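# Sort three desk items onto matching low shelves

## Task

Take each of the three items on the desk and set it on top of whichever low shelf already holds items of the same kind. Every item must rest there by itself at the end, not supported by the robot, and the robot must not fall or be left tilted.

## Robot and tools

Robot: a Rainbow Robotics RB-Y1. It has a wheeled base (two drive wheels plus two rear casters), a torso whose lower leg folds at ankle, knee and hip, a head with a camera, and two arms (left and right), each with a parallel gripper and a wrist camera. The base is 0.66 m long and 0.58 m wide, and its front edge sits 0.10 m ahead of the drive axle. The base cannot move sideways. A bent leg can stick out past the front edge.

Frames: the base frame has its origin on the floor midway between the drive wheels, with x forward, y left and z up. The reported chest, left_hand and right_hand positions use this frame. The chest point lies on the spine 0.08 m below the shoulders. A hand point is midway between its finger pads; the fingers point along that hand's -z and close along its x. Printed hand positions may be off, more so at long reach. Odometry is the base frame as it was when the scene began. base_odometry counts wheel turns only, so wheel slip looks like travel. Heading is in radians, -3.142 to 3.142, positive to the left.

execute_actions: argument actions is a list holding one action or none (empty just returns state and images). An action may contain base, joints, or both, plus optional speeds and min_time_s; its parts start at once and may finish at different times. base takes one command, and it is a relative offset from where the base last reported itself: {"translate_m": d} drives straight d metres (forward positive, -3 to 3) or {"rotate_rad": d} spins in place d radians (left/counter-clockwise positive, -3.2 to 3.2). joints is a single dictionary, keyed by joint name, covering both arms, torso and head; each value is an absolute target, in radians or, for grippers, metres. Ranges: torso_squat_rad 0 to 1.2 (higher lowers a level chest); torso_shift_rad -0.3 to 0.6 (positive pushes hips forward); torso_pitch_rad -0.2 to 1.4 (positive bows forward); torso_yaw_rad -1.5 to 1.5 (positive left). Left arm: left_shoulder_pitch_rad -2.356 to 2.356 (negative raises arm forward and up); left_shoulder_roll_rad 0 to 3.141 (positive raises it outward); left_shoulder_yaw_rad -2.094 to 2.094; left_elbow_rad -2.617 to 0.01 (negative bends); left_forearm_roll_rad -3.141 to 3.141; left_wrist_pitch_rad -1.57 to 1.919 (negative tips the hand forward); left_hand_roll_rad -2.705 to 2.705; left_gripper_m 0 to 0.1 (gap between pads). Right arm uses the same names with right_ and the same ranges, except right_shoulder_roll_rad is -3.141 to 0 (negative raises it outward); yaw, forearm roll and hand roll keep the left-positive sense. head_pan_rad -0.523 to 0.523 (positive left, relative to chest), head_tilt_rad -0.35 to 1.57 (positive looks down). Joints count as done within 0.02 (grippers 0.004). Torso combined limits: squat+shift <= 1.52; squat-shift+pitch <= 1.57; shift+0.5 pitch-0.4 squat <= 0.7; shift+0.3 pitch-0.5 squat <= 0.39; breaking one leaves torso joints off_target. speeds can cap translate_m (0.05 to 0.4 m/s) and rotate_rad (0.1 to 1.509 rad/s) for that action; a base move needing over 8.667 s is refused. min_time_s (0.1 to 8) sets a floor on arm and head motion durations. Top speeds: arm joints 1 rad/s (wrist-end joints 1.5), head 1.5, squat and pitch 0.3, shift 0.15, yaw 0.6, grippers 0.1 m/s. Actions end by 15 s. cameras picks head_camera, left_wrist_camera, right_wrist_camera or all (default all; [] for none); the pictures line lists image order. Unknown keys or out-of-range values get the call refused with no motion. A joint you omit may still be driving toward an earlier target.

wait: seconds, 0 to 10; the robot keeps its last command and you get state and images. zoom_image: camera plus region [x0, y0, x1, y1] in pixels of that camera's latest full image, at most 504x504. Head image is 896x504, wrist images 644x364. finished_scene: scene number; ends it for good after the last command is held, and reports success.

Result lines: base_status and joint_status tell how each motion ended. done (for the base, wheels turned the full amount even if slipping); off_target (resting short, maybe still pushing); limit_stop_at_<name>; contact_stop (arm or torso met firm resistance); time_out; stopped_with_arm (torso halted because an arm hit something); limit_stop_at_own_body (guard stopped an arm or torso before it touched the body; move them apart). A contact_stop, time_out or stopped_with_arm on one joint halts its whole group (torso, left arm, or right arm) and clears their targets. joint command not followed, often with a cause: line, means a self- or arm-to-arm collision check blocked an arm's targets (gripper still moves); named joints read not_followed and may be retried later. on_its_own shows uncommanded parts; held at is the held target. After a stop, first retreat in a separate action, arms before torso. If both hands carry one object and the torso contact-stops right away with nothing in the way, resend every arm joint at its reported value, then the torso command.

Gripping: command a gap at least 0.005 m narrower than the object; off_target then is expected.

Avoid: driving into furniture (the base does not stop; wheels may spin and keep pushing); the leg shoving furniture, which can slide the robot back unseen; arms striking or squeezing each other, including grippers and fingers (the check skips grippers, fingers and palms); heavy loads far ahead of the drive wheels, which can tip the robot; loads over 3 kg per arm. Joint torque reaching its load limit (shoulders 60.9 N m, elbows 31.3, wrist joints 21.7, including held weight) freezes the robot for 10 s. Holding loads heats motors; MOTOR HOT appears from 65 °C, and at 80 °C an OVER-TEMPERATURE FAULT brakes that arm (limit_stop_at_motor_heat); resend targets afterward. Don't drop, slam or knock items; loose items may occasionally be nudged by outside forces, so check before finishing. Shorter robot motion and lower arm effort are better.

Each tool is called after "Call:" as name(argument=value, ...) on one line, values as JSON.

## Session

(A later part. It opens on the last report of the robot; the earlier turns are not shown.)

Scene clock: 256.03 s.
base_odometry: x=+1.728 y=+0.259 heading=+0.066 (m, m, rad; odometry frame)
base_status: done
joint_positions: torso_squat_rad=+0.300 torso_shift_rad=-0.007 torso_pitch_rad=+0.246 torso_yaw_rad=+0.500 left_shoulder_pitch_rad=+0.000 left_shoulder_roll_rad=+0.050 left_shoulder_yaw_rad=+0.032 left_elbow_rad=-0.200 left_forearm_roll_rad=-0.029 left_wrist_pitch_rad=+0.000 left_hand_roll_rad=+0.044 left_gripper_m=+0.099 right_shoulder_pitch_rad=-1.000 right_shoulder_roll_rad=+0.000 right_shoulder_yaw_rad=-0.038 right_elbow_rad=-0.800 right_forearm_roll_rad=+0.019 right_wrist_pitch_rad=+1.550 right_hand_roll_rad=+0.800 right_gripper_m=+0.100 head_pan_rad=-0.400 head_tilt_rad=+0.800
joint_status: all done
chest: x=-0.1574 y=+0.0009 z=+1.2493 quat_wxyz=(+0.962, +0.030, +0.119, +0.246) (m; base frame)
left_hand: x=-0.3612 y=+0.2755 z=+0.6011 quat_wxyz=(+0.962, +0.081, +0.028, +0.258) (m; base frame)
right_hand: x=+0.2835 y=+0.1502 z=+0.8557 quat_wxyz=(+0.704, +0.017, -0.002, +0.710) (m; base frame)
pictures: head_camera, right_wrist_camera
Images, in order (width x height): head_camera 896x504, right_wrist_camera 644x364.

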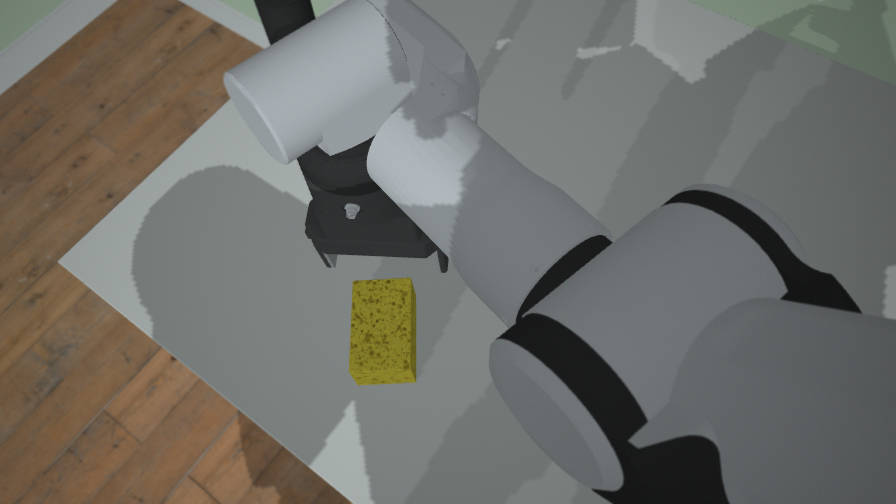

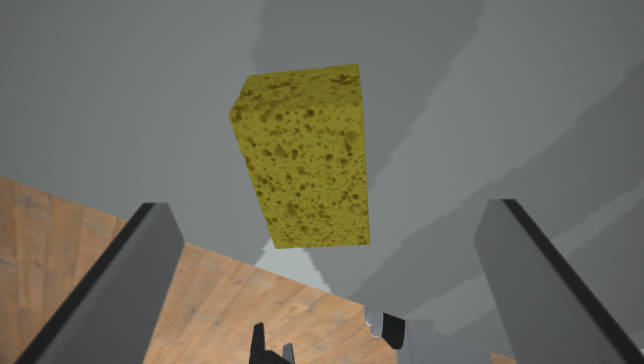

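Aligned. Descend, grip, lift.

Call:
execute_actions(actions=[{"joints":{"torso_squat_rad":0.55}}], cameras=[])

Call:
execute_actions(actions=[{"joints":{"right_gripper_m":0.02}}], cameras=[])

Call:
execute_actions(actions=[{"joints":{"torso_squat_rad":0.2,"torso_yaw_rad":0,"head_pan_rad":0,"head_tilt_rad":0.2}}], cameras=[])

Call:
execute_actions(actions=[{"base":{"translate_m":-1.0}}], cameras=[])

Call:
execute_actions(actions=[{"base":{"rotate_rad":2.0}}], cameras=["head_camera"])

Scene clock: 261.83 s.
base_odometry: x=+1.728 y=+0.259 heading=+0.066 (m, m, rad; odometry frame)
base_status: not commanded
joint_positions: torso_squat_rad=+0.550 torso_shift_rad=-0.009 torso_pitch_rad=+0.243 torso_yaw_rad=+0.500 left_shoulder_pitch_rad=+0.000 left_shoulder_roll_rad=+0.050 left_shoulder_yaw_rad=+0.032 left_elbow_rad=-0.200 left_forearm_roll_rad=-0.029 left_wrist_pitch_rad=+0.000 left_hand_roll_rad=+0.044 left_gripper_m=+0.099 right_shoulder_pitch_rad=-1.006 right_shoulder_roll_rad=+0.001 right_shoulder_yaw_rad=-0.038 right_elbow_rad=-0.804 right_forearm_roll_rad=+0.018 right_wrist_pitch_rad=+1.549 right_hand_roll_rad=+0.800 right_gripper_m=+0.100 head_pan_rad=-0.400 head_tilt_rad=+0.800
joint_status: all done
chest: x=-0.1587 y=+0.0012 z=+1.1775 quat_wxyz=(+0.962, +0.029, +0.118, +0.246) (m; base frame)
left_hand: x=-0.3607 y=+0.2755 z=+0.5286 quat_wxyz=(+0.962, +0.081, +0.026, +0.258) (m; base frame)
right_hand: x=+0.2853 y=+0.1534 z=+0.7887 quat_wxyz=(+0.704, +0.016, -0.008, +0.710) (m; base frame)
pictures: none
No camera images: the call's "cameras" was empty. Leave "cameras" out to get every camera's image.

Scene clock: 263.13 s.
base_odometry: x=+1.728 y=+0.259 heading=+0.066 (m, m, rad; odometry frame)
base_status: not commanded
joint_positions: torso_squat_rad=+0.550 torso_shift_rad=-0.009 torso_pitch_rad=+0.243 torso_yaw_rad=+0.500 left_shoulder_pitch_rad=+0.000 left_shoulder_roll_rad=+0.050 left_shoulder_yaw_rad=+0.032 left_elbow_rad=-0.200 left_forearm_roll_rad=-0.029 left_wrist_pitch_rad=+0.000 left_hand_roll_rad=+0.044 left_gripper_m=+0.099 right_shoulder_pitch_rad=-1.010 right_shoulder_roll_rad=+0.003 right_shoulder_yaw_rad=-0.038 right_elbow_rad=-0.806 right_forearm_roll_rad=+0.018 right_wrist_pitch_rad=+1.548 right_hand_roll_rad=+0.800 right_gripper_m=+0.021 head_pan_rad=-0.400 head_tilt_rad=+0.800
joint_status: all done
chest: x=-0.1588 y=+0.0011 z=+1.1775 quat_wxyz=(+0.962, +0.029, +0.118, +0.246) (m; base frame)
left_hand: x=-0.3607 y=+0.2755 z=+0.5286 quat_wxyz=(+0.962, +0.081, +0.026, +0.258) (m; base frame)
right_hand: x=+0.2861 y=+0.1561 z=+0.7911 quat_wxyz=(+0.703, +0.017, -0.011, +0.711) (m; base frame)
pictures: none
No camera images: the call's "cameras" was empty. Leave "cameras" out to get every camera's image.

Scene clock: 265.07 s.
base_odometry: x=+1.728 y=+0.259 heading=+0.066 (m, m, rad; odometry frame)
base_status: not commanded
joint_positions: torso_squat_rad=+0.200 torso_shift_rad=-0.007 torso_pitch_rad=+0.246 torso_yaw_rad=+0.000 left_shoulder_pitch_rad=+0.000 left_shoulder_roll_rad=+0.050 left_shoulder_yaw_rad=+0.032 left_elbow_rad=-0.200 left_forearm_roll_rad=-0.029 left_wrist_pitch_rad=+0.000 left_hand_roll_rad=+0.044 left_gripper_m=+0.099 right_shoulder_pitch_rad=-1.000 right_shoulder_roll_rad=+0.000 right_shoulder_yaw_rad=-0.038 right_elbow_rad=-0.800 right_forearm_roll_rad=+0.019 right_wrist_pitch_rad=+1.550 right_hand_roll_rad=+0.800 right_gripper_m=+0.020 head_pan_rad=+0.000 head_tilt_rad=+0.200
joint_status: all done
chest: x=-0.1575 y=+0.0010 z=+1.2666 quat_wxyz=(+0.992, -0.001, +0.123, +0.000) (m; base frame)
left_hand: x=-0.2284 y=+0.2608 z=+0.5851 quat_wxyz=(+0.999, +0.027, +0.023, +0.017) (m; base frame)
right_hand: x=+0.2911 y=-0.1191 z=+0.8717 quat_wxyz=(+0.854, -0.026, +0.036, +0.519) (m; base frame)
pictures: none
No camera images: the call's "cameras" was empty. Leave "cameras" out to get every camera's image.

Scene clock: 269.23 s.
base_odometry: x=+0.731 y=+0.193 heading=+0.066 (m, m, rad; odometry frame)
base_status: done
joint_positions: torso_squat_rad=+0.200 torso_shift_rad=-0.007 torso_pitch_rad=+0.246 torso_yaw_rad=+0.000 left_shoulder_pitch_rad=+0.000 left_shoulder_roll_rad=+0.050 left_shoulder_yaw_rad=+0.032 left_elbow_rad=-0.200 left_forearm_roll_rad=-0.029 left_wrist_pitch_rad=+0.000 left_hand_roll_rad=+0.044 left_gripper_m=+0.099 right_shoulder_pitch_rad=-1.000 right_shoulder_roll_rad=+0.000 right_shoulder_yaw_rad=-0.038 right_elbow_rad=-0.800 right_forearm_roll_rad=+0.019 right_wrist_pitch_rad=+1.550 right_hand_roll_rad=+0.800 right_gripper_m=+0.020 head_pan_rad=+0.000 head_tilt_rad=+0.200
joint_status: not commanded
chest: x=-0.1575 y=+0.0009 z=+1.2666 quat_wxyz=(+0.992, -0.001, +0.123, +0.000) (m; base frame)
left_hand: x=-0.2284 y=+0.2607 z=+0.5851 quat_wxyz=(+0.999, +0.027, +0.022, +0.017) (m; base frame)
right_hand: x=+0.2910 y=-0.1192 z=+0.8717 quat_wxyz=(+0.854, -0.026, +0.037, +0.519) (m; base frame)
pictures: none
No camera images: the call's "cameras" was empty. Leave "cameras" out to get every camera's image.

Scene clock: 273.57 s.
base_odometry: x=+0.731 y=+0.193 heading=+2.065 (m, m, rad; odometry frame)
base_status: done
joint_positions: torso_squat_rad=+0.200 torso_shift_rad=-0.007 torso_pitch_rad=+0.246 torso_yaw_rad=+0.000 left_shoulder_pitch_rad=+0.000 left_shoulder_roll_rad=+0.050 left_shoulder_yaw_rad=+0.032 left_elbow_rad=-0.200 left_forearm_roll_rad=-0.029 left_wrist_pitch_rad=+0.000 left_hand_roll_rad=+0.044 left_gripper_m=+0.099 right_shoulder_pitch_rad=-1.000 right_shoulder_roll_rad=+0.000 right_shoulder_yaw_rad=-0.038 right_elbow_rad=-0.800 right_forearm_roll_rad=+0.019 right_wrist_pitch_rad=+1.550 right_hand_roll_rad=+0.800 right_gripper_m=+0.020 head_pan_rad=+0.000 head_tilt_rad=+0.200
joint_status: not commanded
chest: x=-0.1575 y=+0.0009 z=+1.2666 quat_wxyz=(+0.992, -0.001, +0.123, +0.000) (m; base frame)
left_hand: x=-0.2284 y=+0.2608 z=+0.5851 quat_wxyz=(+0.999, +0.027, +0.022, +0.017) (m; base frame)
right_hand: x=+0.2910 y=-0.1192 z=+0.8717 quat_wxyz=(+0.854, -0.026, +0.037, +0.519) (m; base frame)
pictures: head_camera
Images, in order (width x height): head_camera 896x504.

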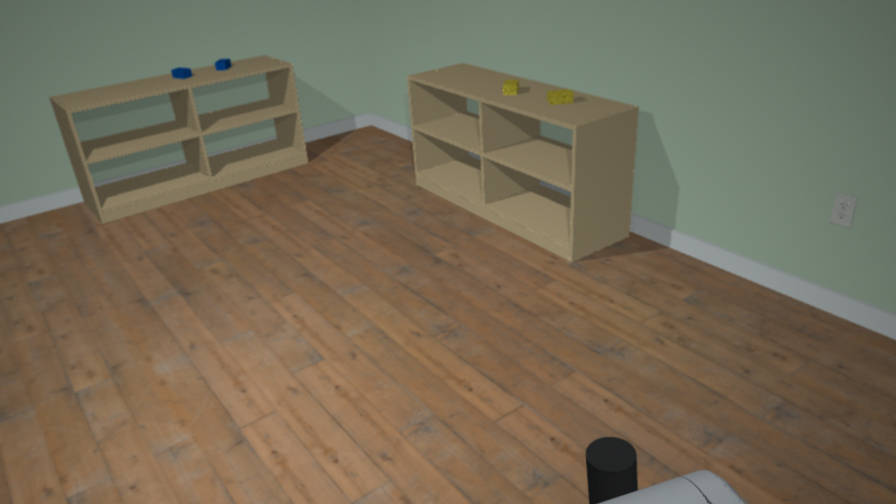

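Call:
execute_actions(actions=[{"base":{"rotate_rad":-2.0},"joints":{"right_gripper_m":0.1,"torso_yaw_rad":0.5,"head_pan_rad":-0.4,"head_tilt_rad":0.8}}], cameras=[])

Call:
execute_actions(actions=[{"base":{"translate_m":0.93}}], cameras=["head_camera","right_wrist_camera"])

Scene clock: 280.40 s.
base_odometry: x=+0.731 y=+0.193 heading=+0.065 (m, m, rad; odometry frame)
base_status: done
joint_positions: torso_squat_rad=+0.200 torso_shift_rad=-0.007 torso_pitch_rad=+0.246 torso_yaw_rad=+0.500 left_shoulder_pitch_rad=+0.000 left_shoulder_roll_rad=+0.050 left_shoulder_yaw_rad=+0.032 left_elbow_rad=-0.200 left_forearm_roll_rad=-0.029 left_wrist_pitch_rad=+0.000 left_hand_roll_rad=+0.044 left_gripper_m=+0.099 right_shoulder_pitch_rad=-1.000 right_shoulder_roll_rad=+0.001 right_shoulder_yaw_rad=-0.038 right_elbow_rad=-0.800 right_forearm_roll_rad=+0.019 right_wrist_pitch_rad=+1.550 right_hand_roll_rad=+0.800 right_gripper_m=+0.100 head_pan_rad=-0.400 head_tilt_rad=+0.800
joint_status: all done
chest: x=-0.1576 y=+0.0010 z=+1.2666 quat_wxyz=(+0.962, +0.030, +0.119, +0.246) (m; base frame)
left_hand: x=-0.3613 y=+0.2755 z=+0.6184 quat_wxyz=(+0.962, +0.081, +0.028, +0.258) (m; base frame)
right_hand: x=+0.2834 y=+0.1502 z=+0.8731 quat_wxyz=(+0.704, +0.017, -0.002, +0.710) (m; base frame)
pictures: none
No camera images: the call's "cameras" was empty. Leave "cameras" out to get every camera's image.

Scene clock: 284.07 s.
base_odometry: x=+1.659 y=+0.253 heading=+0.065 (m, m, rad; odometry frame)
base_status: done
joint_positions: torso_squat_rad=+0.200 torso_shift_rad=-0.007 torso_pitch_rad=+0.246 torso_yaw_rad=+0.500 left_shoulder_pitch_rad=+0.000 left_shoulder_roll_rad=+0.050 left_shoulder_yaw_rad=+0.032 left_elbow_rad=-0.200 left_forearm_roll_rad=-0.029 left_wrist_pitch_rad=+0.000 left_hand_roll_rad=+0.044 left_gripper_m=+0.099 right_shoulder_pitch_rad=-1.000 right_shoulder_roll_rad=+0.000 right_shoulder_yaw_rad=-0.038 right_elbow_rad=-0.800 right_forearm_roll_rad=+0.019 right_wrist_pitch_rad=+1.550 right_hand_roll_rad=+0.800 right_gripper_m=+0.100 head_pan_rad=-0.400 head_tilt_rad=+0.800
joint_status: not commanded
chest: x=-0.1575 y=+0.0010 z=+1.2666 quat_wxyz=(+0.962, +0.030, +0.119, +0.246) (m; base frame)
left_hand: x=-0.3613 y=+0.2755 z=+0.6184 quat_wxyz=(+0.962, +0.081, +0.028, +0.258) (m; base frame)
right_hand: x=+0.2834 y=+0.1502 z=+0.8730 quat_wxyz=(+0.704, +0.017, -0.002, +0.710) (m; base frame)
pictures: head_camera, right_wrist_camera
Images, in order (width x height): head_camera 896x504, right_wrist_camera 644x364.

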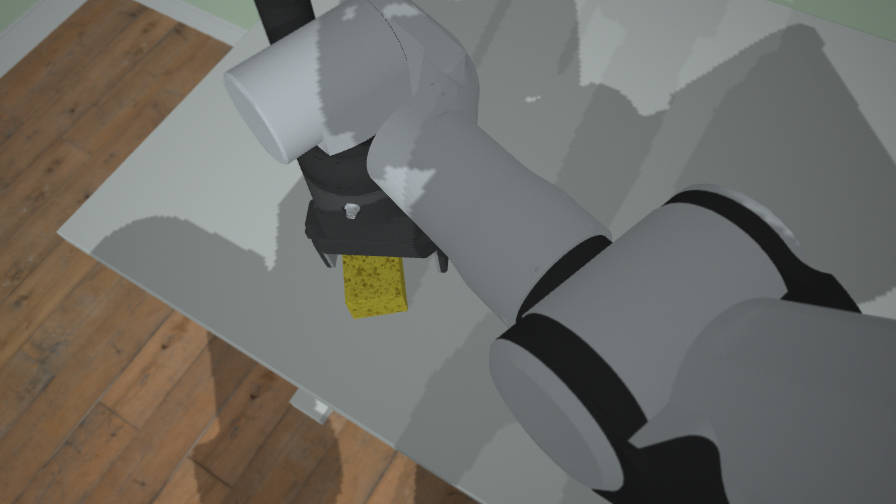

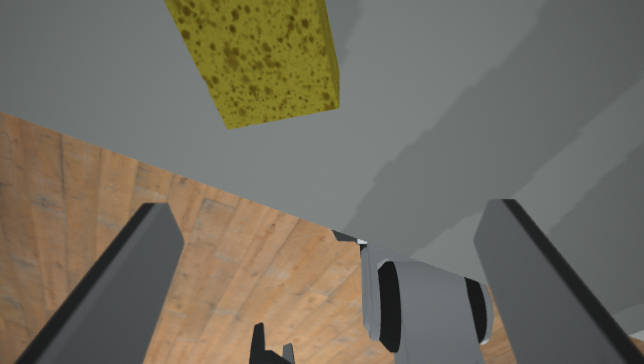

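Call:
execute_actions(actions=[{"base":{"translate_m":0.09},"joints":{"torso_yaw_rad":0.55}}], cameras=["right_wrist_camera"])

Scene clock: 287.20 s.
base_odometry: x=+1.748 y=+0.259 heading=+0.065 (m, m, rad; odometry frame)
base_status: done
joint_positions: torso_squat_rad=+0.200 torso_shift_rad=-0.007 torso_pitch_rad=+0.246 torso_yaw_rad=+0.550 left_shoulder_pitch_rad=+0.000 left_shoulder_roll_rad=+0.050 left_shoulder_yaw_rad=+0.032 left_elbow_rad=-0.200 left_forearm_roll_rad=-0.029 left_wrist_pitch_rad=+0.000 left_hand_roll_rad=+0.044 left_gripper_m=+0.099 right_shoulder_pitch_rad=-1.000 right_shoulder_roll_rad=+0.000 right_shoulder_yaw_rad=-0.038 right_elbow_rad=-0.800 right_forearm_roll_rad=+0.019 right_wrist_pitch_rad=+1.550 right_hand_roll_rad=+0.800 right_gripper_m=+0.100 head_pan_rad=-0.400 head_tilt_rad=+0.800
joint_status: all done
chest: x=-0.1574 y=+0.0010 z=+1.2666 quat_wxyz=(+0.955, +0.033, +0.118, +0.270) (m; base frame)
left_hand: x=-0.3746 y=+0.2732 z=+0.6218 quat_wxyz=(+0.955, +0.086, +0.028, +0.281) (m; base frame)
right_hand: x=+0.2756 y=+0.1762 z=+0.8749 quat_wxyz=(+0.687, +0.022, -0.006, +0.727) (m; base frame)
pictures: right_wrist_camera
Images, in order (width x height): right_wrist_camera 644x364.

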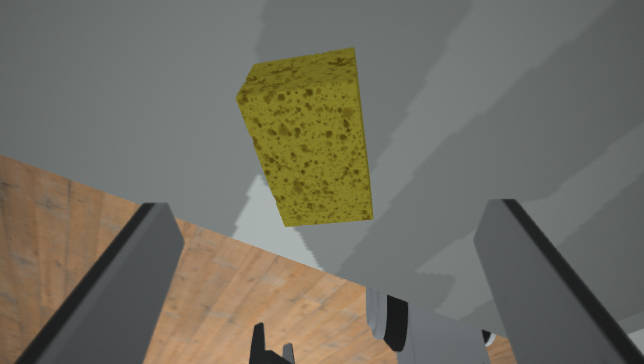

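Call:
execute_actions(actions=[{"joints":{"torso_squat_rad":0.58}}], cameras=["right_wrist_camera"])

Scene clock: 290.63 s.
base_odometry: x=+1.748 y=+0.259 heading=+0.065 (m, m, rad; odometry frame)
base_status: not commanded
joint_positions: torso_squat_rad=+0.563 torso_shift_rad=-0.011 torso_pitch_rad=+0.239 torso_yaw_rad=+0.550 left_shoulder_pitch_rad=+0.000 left_shoulder_roll_rad=+0.050 left_shoulder_yaw_rad=+0.032 left_elbow_rad=-0.200 left_forearm_roll_rad=-0.029 left_wrist_pitch_rad=+0.000 left_hand_roll_rad=+0.044 left_gripper_m=+0.099 right_shoulder_pitch_rad=-1.006 right_shoulder_roll_rad=+0.002 right_shoulder_yaw_rad=-0.038 right_elbow_rad=-0.804 right_forearm_roll_rad=+0.018 right_wrist_pitch_rad=+1.549 right_hand_roll_rad=+0.800 right_gripper_m=+0.100 head_pan_rad=-0.400 head_tilt_rad=+0.800
joint_status: torso_squat_rad contact_stop (moved +0.363 of +0.380)
chest: x=-0.1614 y=+0.0010 z=+1.1731 quat_wxyz=(+0.956, +0.032, +0.115, +0.270) (m; base frame)
left_hand: x=-0.3741 y=+0.2732 z=+0.5268 quat_wxyz=(+0.955, +0.085, +0.025, +0.282) (m; base frame)
right_hand: x=+0.2761 y=+0.1797 z=+0.7882 quat_wxyz=(+0.686, +0.019, -0.013, +0.727) (m; base frame)
pictures: right_wrist_camera
Images, in order (width x height): right_wrist_camera 644x364.

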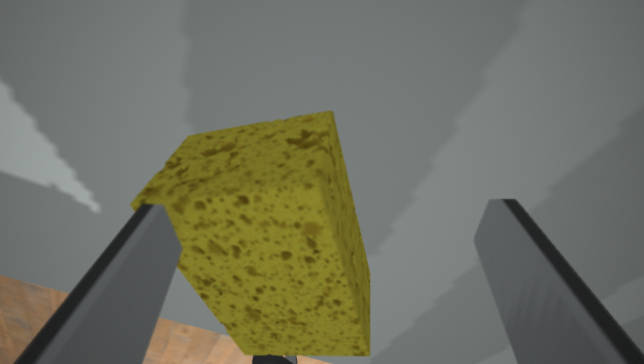

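Call:
execute_actions(actions=[{"joints":{"torso_squat_rad":0.45}}], cameras=[])

Call:
execute_actions(actions=[{"joints":{"torso_yaw_rad":0.63}}], cameras=[])

Call:
execute_actions(actions=[{"joints":{"torso_squat_rad":0.6}}], cameras=["right_wrist_camera"])

Scene clock: 295.77 s.
base_odometry: x=+1.748 y=+0.259 heading=+0.065 (m, m, rad; odometry frame)
base_status: not commanded
joint_positions: torso_squat_rad=+0.450 torso_shift_rad=-0.010 torso_pitch_rad=+0.241 torso_yaw_rad=+0.550 left_shoulder_pitch_rad=+0.000 left_shoulder_roll_rad=+0.050 left_shoulder_yaw_rad=+0.032 left_elbow_rad=-0.200 left_forearm_roll_rad=-0.029 left_wrist_pitch_rad=+0.000 left_hand_roll_rad=+0.044 left_gripper_m=+0.099 right_shoulder_pitch_rad=-1.001 right_shoulder_roll_rad=+0.001 right_shoulder_yaw_rad=-0.038 right_elbow_rad=-0.800 right_forearm_roll_rad=+0.019 right_wrist_pitch_rad=+1.550 right_hand_roll_rad=+0.800 right_gripper_m=+0.100 head_pan_rad=-0.400 head_tilt_rad=+0.800
joint_status: all done
chest: x=-0.1604 y=+0.0009 z=+1.2112 quat_wxyz=(+0.955, +0.032, +0.116, +0.270) (m; base frame)
left_hand: x=-0.3745 y=+0.2731 z=+0.5654 quat_wxyz=(+0.955, +0.086, +0.026, +0.282) (m; base frame)
right_hand: x=+0.2745 y=+0.1766 z=+0.8219 quat_wxyz=(+0.686, +0.020, -0.008, +0.727) (m; base frame)
pictures: none
No camera images: the call's "cameras" was empty. Leave "cameras" out to get every camera's image.

Scene clock: 296.57 s.
base_odometry: x=+1.748 y=+0.259 heading=+0.065 (m, m, rad; odometry frame)
base_status: not commanded
joint_positions: torso_squat_rad=+0.450 torso_shift_rad=-0.010 torso_pitch_rad=+0.241 torso_yaw_rad=+0.630 left_shoulder_pitch_rad=+0.000 left_shoulder_roll_rad=+0.050 left_shoulder_yaw_rad=+0.032 left_elbow_rad=-0.200 left_forearm_roll_rad=-0.029 left_wrist_pitch_rad=+0.000 left_hand_roll_rad=+0.044 left_gripper_m=+0.099 right_shoulder_pitch_rad=-1.000 right_shoulder_roll_rad=+0.000 right_shoulder_yaw_rad=-0.038 right_elbow_rad=-0.800 right_forearm_roll_rad=+0.019 right_wrist_pitch_rad=+1.550 right_hand_roll_rad=+0.800 right_gripper_m=+0.100 head_pan_rad=-0.400 head_tilt_rad=+0.800
joint_status: all done
chest: x=-0.1604 y=+0.0009 z=+1.2112 quat_wxyz=(+0.944, +0.037, +0.115, +0.308) (m; base frame)
left_hand: x=-0.3954 y=+0.2680 z=+0.5705 quat_wxyz=(+0.943, +0.094, +0.026, +0.319) (m; base frame)
right_hand: x=+0.2593 y=+0.2169 z=+0.8255 quat_wxyz=(+0.658, +0.027, -0.014, +0.753) (m; base frame)
pictures: none
No camera images: the call's "cameras" was empty. Leave "cameras" out to get every camera's image.

Scene clock: 297.87 s.
base_odometry: x=+1.748 y=+0.259 heading=+0.065 (m, m, rad; odometry frame)
base_status: not commanded
joint_positions: torso_squat_rad=+0.600 torso_shift_rad=-0.011 torso_pitch_rad=+0.240 torso_yaw_rad=+0.630 left_shoulder_pitch_rad=+0.000 left_shoulder_roll_rad=+0.050 left_shoulder_yaw_rad=+0.032 left_elbow_rad=-0.200 left_forearm_roll_rad=-0.029 left_wrist_pitch_rad=+0.000 left_hand_roll_rad=+0.044 left_gripper_m=+0.099 right_shoulder_pitch_rad=-1.000 right_shoulder_roll_rad=+0.000 right_shoulder_yaw_rad=-0.038 right_elbow_rad=-0.800 right_forearm_roll_rad=+0.019 right_wrist_pitch_rad=+1.550 right_hand_roll_rad=+0.800 right_gripper_m=+0.100 head_pan_rad=-0.400 head_tilt_rad=+0.800
joint_status: all done
chest: x=-0.1611 y=+0.0012 z=+1.1587 quat_wxyz=(+0.944, +0.036, +0.114, +0.308) (m; base frame)
left_hand: x=-0.3951 y=+0.2680 z=+0.5175 quat_wxyz=(+0.943, +0.093, +0.026, +0.319) (m; base frame)
right_hand: x=+0.2591 y=+0.2169 z=+0.7734 quat_wxyz=(+0.658, +0.026, -0.014, +0.753) (m; base frame)
pictures: right_wrist_camera
Images, in order (width x height): right_wrist_camera 644x364.

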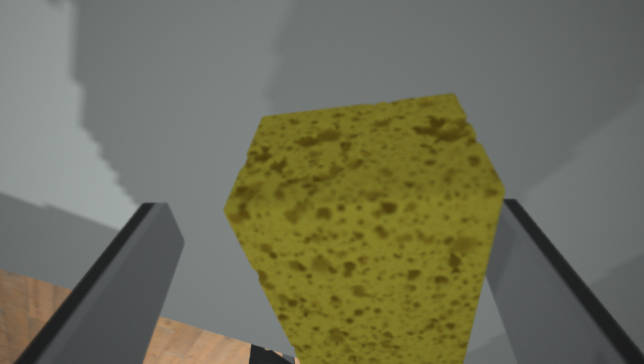

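Call:
execute_actions(actions=[{"joints":{"right_gripper_m":0.02}}], cameras=[])

Scene clock: 300.70 s.
base_odometry: x=+1.748 y=+0.259 heading=+0.065 (m, m, rad; odometry frame)
base_status: not commanded
joint_positions: torso_squat_rad=+0.600 torso_shift_rad=-0.011 torso_pitch_rad=+0.240 torso_yaw_rad=+0.630 left_shoulder_pitch_rad=+0.000 left_shoulder_roll_rad=+0.050 left_shoulder_yaw_rad=+0.032 left_elbow_rad=-0.200 left_forearm_roll_rad=-0.029 left_wrist_pitch_rad=+0.000 left_hand_roll_rad=+0.044 left_gripper_m=+0.099 right_shoulder_pitch_rad=-1.000 right_shoulder_roll_rad=+0.000 right_shoulder_yaw_rad=-0.038 right_elbow_rad=-0.800 right_forearm_roll_rad=+0.019 right_wrist_pitch_rad=+1.550 right_hand_roll_rad=+0.800 right_gripper_m=+0.061 head_pan_rad=-0.400 head_tilt_rad=+0.800
joint_status: right_gripper_m off_target (ended at +0.061, target +0.020)
chest: x=-0.1611 y=+0.0012 z=+1.1587 quat_wxyz=(+0.944, +0.036, +0.114, +0.308) (m; base frame)
left_hand: x=-0.3951 y=+0.2680 z=+0.5175 quat_wxyz=(+0.943, +0.093, +0.026, +0.319) (m; base frame)
right_hand: x=+0.2591 y=+0.2169 z=+0.7734 quat_wxyz=(+0.658, +0.026, -0.014, +0.753) (m; base frame)
pictures: none
No camera images: the call's "cameras" was empty. Leave "cameras" out to get every camera's image.

Call:
execute_actions(actions=[{"joints":{"torso_squat_rad":0.2,"torso_yaw_rad":0,"head_pan_rad":0,"head_tilt_rad":0.3}}], cameras=[])

Call:
execute_actions(actions=[{"base":{"translate_m":-1.02}}], cameras=[])

Call:
execute_actions(actions=[{"base":{"rotate_rad":1.95}}], cameras=[])

Call:
execute_actions(actions=[{"base":{"translate_m":2.5}}], cameras=["head_camera"])

Scene clock: 306.67 s.
base_odometry: x=+1.748 y=+0.259 heading=+0.065 (m, m, rad; odometry frame)
base_status: not commanded
joint_positions: torso_squat_rad=+0.200 torso_shift_rad=-0.010 torso_pitch_rad=+0.241 torso_yaw_rad=+0.000 left_shoulder_pitch_rad=+0.000 left_shoulder_roll_rad=+0.050 left_shoulder_yaw_rad=+0.032 left_elbow_rad=-0.200 left_forearm_roll_rad=-0.029 left_wrist_pitch_rad=+0.000 left_hand_roll_rad=+0.044 left_gripper_m=+0.099 right_shoulder_pitch_rad=-1.000 right_shoulder_roll_rad=+0.000 right_shoulder_yaw_rad=-0.038 right_elbow_rad=-0.800 right_forearm_roll_rad=+0.019 right_wrist_pitch_rad=+1.550 right_hand_roll_rad=+0.800 right_gripper_m=+0.061 head_pan_rad=+0.000 head_tilt_rad=+0.300
joint_status: all done
chest: x=-0.1609 y=+0.0010 z=+1.2670 quat_wxyz=(+0.993, -0.001, +0.120, +0.000) (m; base frame)
left_hand: x=-0.2286 y=+0.2608 z=+0.5851 quat_wxyz=(+0.999, +0.027, +0.020, +0.017) (m; base frame)
right_hand: x=+0.2895 y=-0.1192 z=+0.8741 quat_wxyz=(+0.854, -0.028, +0.035, +0.519) (m; base frame)
pictures: none
No camera images: the call's "cameras" was empty. Leave "cameras" out to get every camera's image.

Scene clock: 310.80 s.
base_odometry: x=+0.730 y=+0.193 heading=+0.064 (m, m, rad; odometry frame)
base_status: done
joint_positions: torso_squat_rad=+0.200 torso_shift_rad=-0.010 torso_pitch_rad=+0.241 torso_yaw_rad=+0.000 left_shoulder_pitch_rad=+0.000 left_shoulder_roll_rad=+0.050 left_shoulder_yaw_rad=+0.032 left_elbow_rad=-0.200 left_forearm_roll_rad=-0.029 left_wrist_pitch_rad=+0.000 left_hand_roll_rad=+0.044 left_gripper_m=+0.099 right_shoulder_pitch_rad=-1.000 right_shoulder_roll_rad=+0.000 right_shoulder_yaw_rad=-0.038 right_elbow_rad=-0.800 right_forearm_roll_rad=+0.019 right_wrist_pitch_rad=+1.550 right_hand_roll_rad=+0.800 right_gripper_m=+0.061 head_pan_rad=+0.000 head_tilt_rad=+0.300
joint_status: not commanded
chest: x=-0.1610 y=+0.0010 z=+1.2670 quat_wxyz=(+0.993, -0.001, +0.120, +0.000) (m; base frame)
left_hand: x=-0.2285 y=+0.2608 z=+0.5851 quat_wxyz=(+0.999, +0.027, +0.020, +0.017) (m; base frame)
right_hand: x=+0.2895 y=-0.1192 z=+0.8741 quat_wxyz=(+0.854, -0.028, +0.035, +0.519) (m; base frame)
pictures: none
No camera images: the call's "cameras" was empty. Leave "cameras" out to get every camera's image.

Scene clock: 315.10 s.
base_odometry: x=+0.730 y=+0.193 heading=+2.014 (m, m, rad; odometry frame)
base_status: done
joint_positions: torso_squat_rad=+0.200 torso_shift_rad=-0.010 torso_pitch_rad=+0.241 torso_yaw_rad=+0.000 left_shoulder_pitch_rad=+0.000 left_shoulder_roll_rad=+0.050 left_shoulder_yaw_rad=+0.032 left_elbow_rad=-0.200 left_forearm_roll_rad=-0.029 left_wrist_pitch_rad=+0.000 left_hand_roll_rad=+0.044 left_gripper_m=+0.099 right_shoulder_pitch_rad=-1.000 right_shoulder_roll_rad=+0.000 right_shoulder_yaw_rad=-0.038 right_elbow_rad=-0.800 right_forearm_roll_rad=+0.019 right_wrist_pitch_rad=+1.550 right_hand_roll_rad=+0.800 right_gripper_m=+0.061 head_pan_rad=+0.000 head_tilt_rad=+0.300
joint_status: not commanded
chest: x=-0.1610 y=+0.0009 z=+1.2670 quat_wxyz=(+0.993, -0.001, +0.120, +0.000) (m; base frame)
left_hand: x=-0.2285 y=+0.2608 z=+0.5851 quat_wxyz=(+0.999, +0.027, +0.020, +0.017) (m; base frame)
right_hand: x=+0.2894 y=-0.1192 z=+0.8741 quat_wxyz=(+0.854, -0.028, +0.035, +0.519) (m; base frame)
pictures: none
No camera images: the call's "cameras" was empty. Leave "cameras" out to get every camera's image.

Scene clock: 322.80 s.
base_odometry: x=-0.341 y=+2.452 heading=+2.014 (m, m, rad; odometry frame)
base_status: done
joint_positions: torso_squat_rad=+0.200 torso_shift_rad=-0.010 torso_pitch_rad=+0.241 torso_yaw_rad=+0.000 left_shoulder_pitch_rad=+0.000 left_shoulder_roll_rad=+0.050 left_shoulder_yaw_rad=+0.032 left_elbow_rad=-0.200 left_forearm_roll_rad=-0.029 left_wrist_pitch_rad=+0.000 left_hand_roll_rad=+0.044 left_gripper_m=+0.099 right_shoulder_pitch_rad=-1.000 right_shoulder_roll_rad=+0.000 right_shoulder_yaw_rad=-0.038 right_elbow_rad=-0.800 right_forearm_roll_rad=+0.019 right_wrist_pitch_rad=+1.550 right_hand_roll_rad=+0.800 right_gripper_m=+0.061 head_pan_rad=+0.000 head_tilt_rad=+0.300
joint_status: not commanded
chest: x=-0.1609 y=+0.0009 z=+1.2670 quat_wxyz=(+0.993, -0.001, +0.120, +0.000) (m; base frame)
left_hand: x=-0.2285 y=+0.2608 z=+0.5851 quat_wxyz=(+0.999, +0.027, +0.020, +0.017) (m; base frame)
right_hand: x=+0.2895 y=-0.1192 z=+0.8741 quat_wxyz=(+0.854, -0.028, +0.035, +0.519) (m; base frame)
pictures: head_camera
Images, in order (width x height): head_camera 896x504.

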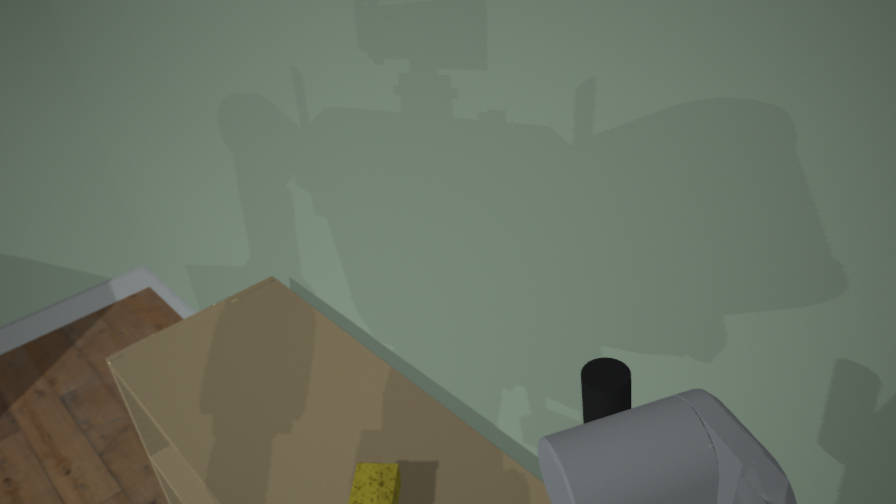

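Call:
execute_actions(actions=[{"joints":{"head_tilt_rad":1.0}}], cameras=["head_camera"])

Scene clock: 325.03 s.
base_odometry: x=-0.341 y=+2.452 heading=+2.014 (m, m, rad; odometry frame)
base_status: not commanded
joint_positions: torso_squat_rad=+0.200 torso_shift_rad=-0.010 torso_pitch_rad=+0.241 torso_yaw_rad=+0.000 left_shoulder_pitch_rad=+0.000 left_shoulder_roll_rad=+0.050 left_shoulder_yaw_rad=+0.032 left_elbow_rad=-0.200 left_forearm_roll_rad=-0.029 left_wrist_pitch_rad=+0.000 left_hand_roll_rad=+0.044 left_gripper_m=+0.099 right_shoulder_pitch_rad=-1.000 right_shoulder_roll_rad=+0.000 right_shoulder_yaw_rad=-0.038 right_elbow_rad=-0.800 right_forearm_roll_rad=+0.019 right_wrist_pitch_rad=+1.550 right_hand_roll_rad=+0.800 right_gripper_m=+0.061 head_pan_rad=+0.000 head_tilt_rad=+1.000
joint_status: all done
chest: x=-0.1609 y=+0.0009 z=+1.2670 quat_wxyz=(+0.993, -0.001, +0.120, +0.000) (m; base frame)
left_hand: x=-0.2285 y=+0.2608 z=+0.5851 quat_wxyz=(+0.999, +0.027, +0.020, +0.017) (m; base frame)
right_hand: x=+0.2895 y=-0.1192 z=+0.8741 quat_wxyz=(+0.854, -0.028, +0.035, +0.519) (m; base frame)
pictures: head_camera
Images, in order (width x height): head_camera 896x504.

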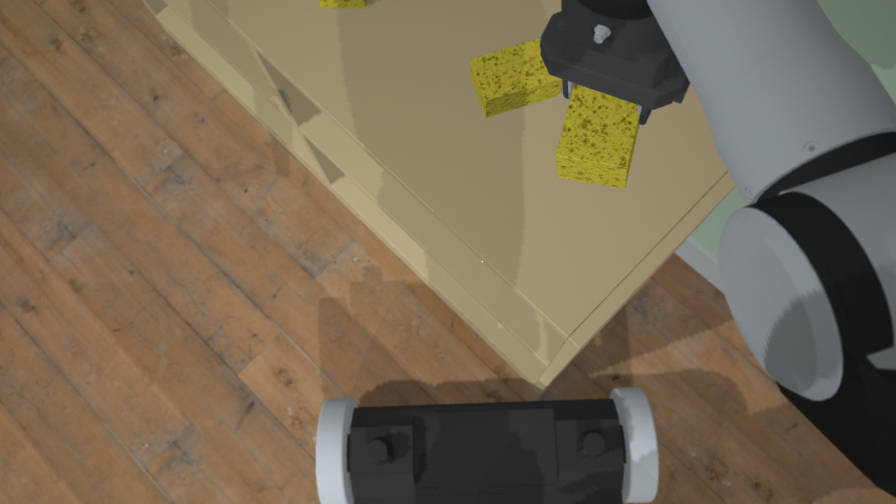

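Over the top already. Lower and release.

Call:
execute_actions(actions=[{"joints":{"torso_squat_rad":0.78}}], cameras=[])

Call:
execute_actions(actions=[{"joints":{"right_gripper_m":0.1}}], cameras=[])

Call:
execute_actions(actions=[{"joints":{"torso_squat_rad":0.3}}], cameras=["head_camera"])

Scene clock: 329.83 s.
base_odometry: x=-0.341 y=+2.452 heading=+2.014 (m, m, rad; odometry frame)
base_status: not commanded
joint_positions: torso_squat_rad=+0.780 torso_shift_rad=-0.010 torso_pitch_rad=+0.241 torso_yaw_rad=+0.000 left_shoulder_pitch_rad=+0.000 left_shoulder_roll_rad=+0.050 left_shoulder_yaw_rad=+0.032 left_elbow_rad=-0.200 left_forearm_roll_rad=-0.029 left_wrist_pitch_rad=+0.000 left_hand_roll_rad=+0.044 left_gripper_m=+0.099 right_shoulder_pitch_rad=-1.000 right_shoulder_roll_rad=+0.000 right_shoulder_yaw_rad=-0.038 right_elbow_rad=-0.800 right_forearm_roll_rad=+0.019 right_wrist_pitch_rad=+1.550 right_hand_roll_rad=+0.800 right_gripper_m=+0.061 head_pan_rad=+0.000 head_tilt_rad=+1.000
joint_status: all done
chest: x=-0.1591 y=+0.0008 z=+1.0786 quat_wxyz=(+0.993, -0.001, +0.120, +0.000) (m; base frame)
left_hand: x=-0.2266 y=+0.2607 z=+0.3967 quat_wxyz=(+0.999, +0.027, +0.020, +0.017) (m; base frame)
right_hand: x=+0.2913 y=-0.1194 z=+0.6857 quat_wxyz=(+0.854, -0.028, +0.035, +0.519) (m; base frame)
pictures: none
No camera images: the call's "cameras" was empty. Leave "cameras" out to get every camera's image.

Scene clock: 331.13 s.
base_odometry: x=-0.341 y=+2.452 heading=+2.014 (m, m, rad; odometry frame)
base_status: not commanded
joint_positions: torso_squat_rad=+0.780 torso_shift_rad=-0.010 torso_pitch_rad=+0.241 torso_yaw_rad=+0.000 left_shoulder_pitch_rad=+0.000 left_shoulder_roll_rad=+0.050 left_shoulder_yaw_rad=+0.032 left_elbow_rad=-0.200 left_forearm_roll_rad=-0.029 left_wrist_pitch_rad=+0.000 left_hand_roll_rad=+0.044 left_gripper_m=+0.099 right_shoulder_pitch_rad=-1.000 right_shoulder_roll_rad=+0.000 right_shoulder_yaw_rad=-0.038 right_elbow_rad=-0.800 right_forearm_roll_rad=+0.019 right_wrist_pitch_rad=+1.550 right_hand_roll_rad=+0.800 right_gripper_m=+0.100 head_pan_rad=+0.000 head_tilt_rad=+1.000
joint_status: all done
chest: x=-0.1591 y=+0.0008 z=+1.0786 quat_wxyz=(+0.993, -0.001, +0.120, +0.000) (m; base frame)
left_hand: x=-0.2266 y=+0.2607 z=+0.3967 quat_wxyz=(+0.999, +0.027, +0.020, +0.017) (m; base frame)
right_hand: x=+0.2913 y=-0.1194 z=+0.6857 quat_wxyz=(+0.854, -0.028, +0.035, +0.519) (m; base frame)
pictures: none
No camera images: the call's "cameras" was empty. Leave "cameras" out to get every camera's image.

Scene clock: 333.50 s.
base_odometry: x=-0.341 y=+2.452 heading=+2.014 (m, m, rad; odometry frame)
base_status: not commanded
joint_positions: torso_squat_rad=+0.300 torso_shift_rad=-0.010 torso_pitch_rad=+0.241 torso_yaw_rad=+0.000 left_shoulder_pitch_rad=+0.000 left_shoulder_roll_rad=+0.050 left_shoulder_yaw_rad=+0.032 left_elbow_rad=-0.200 left_forearm_roll_rad=-0.029 left_wrist_pitch_rad=+0.000 left_hand_roll_rad=+0.044 left_gripper_m=+0.099 right_shoulder_pitch_rad=-1.000 right_shoulder_roll_rad=+0.000 right_shoulder_yaw_rad=-0.038 right_elbow_rad=-0.800 right_forearm_roll_rad=+0.019 right_wrist_pitch_rad=+1.550 right_hand_roll_rad=+0.800 right_gripper_m=+0.100 head_pan_rad=+0.000 head_tilt_rad=+1.000
joint_status: all done
chest: x=-0.1607 y=+0.0009 z=+1.2497 quat_wxyz=(+0.993, -0.001, +0.120, +0.000) (m; base frame)
left_hand: x=-0.2284 y=+0.2608 z=+0.5677 quat_wxyz=(+0.999, +0.027, +0.020, +0.017) (m; base frame)
right_hand: x=+0.2896 y=-0.1193 z=+0.8567 quat_wxyz=(+0.854, -0.028, +0.035, +0.519) (m; base frame)
pictures: head_camera
Images, in order (width x height): head_camera 896x504.

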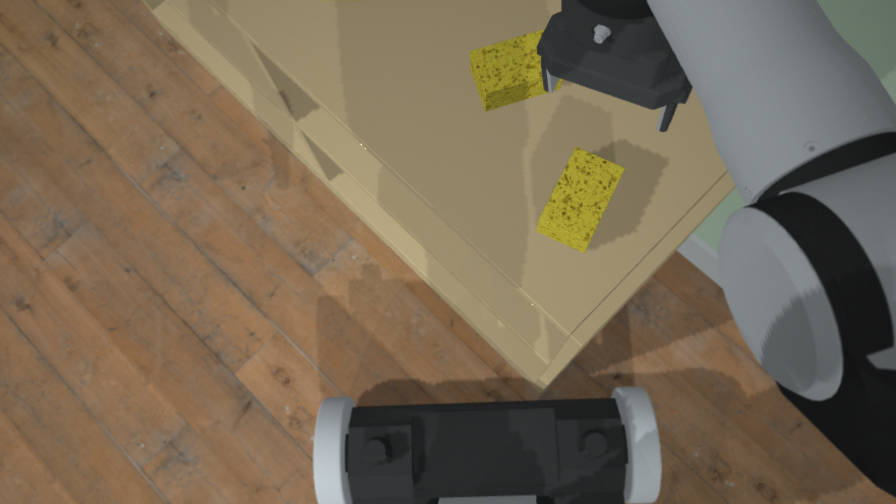

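Call:
finished_scene(scene=2)

The scene is finished: the task was done.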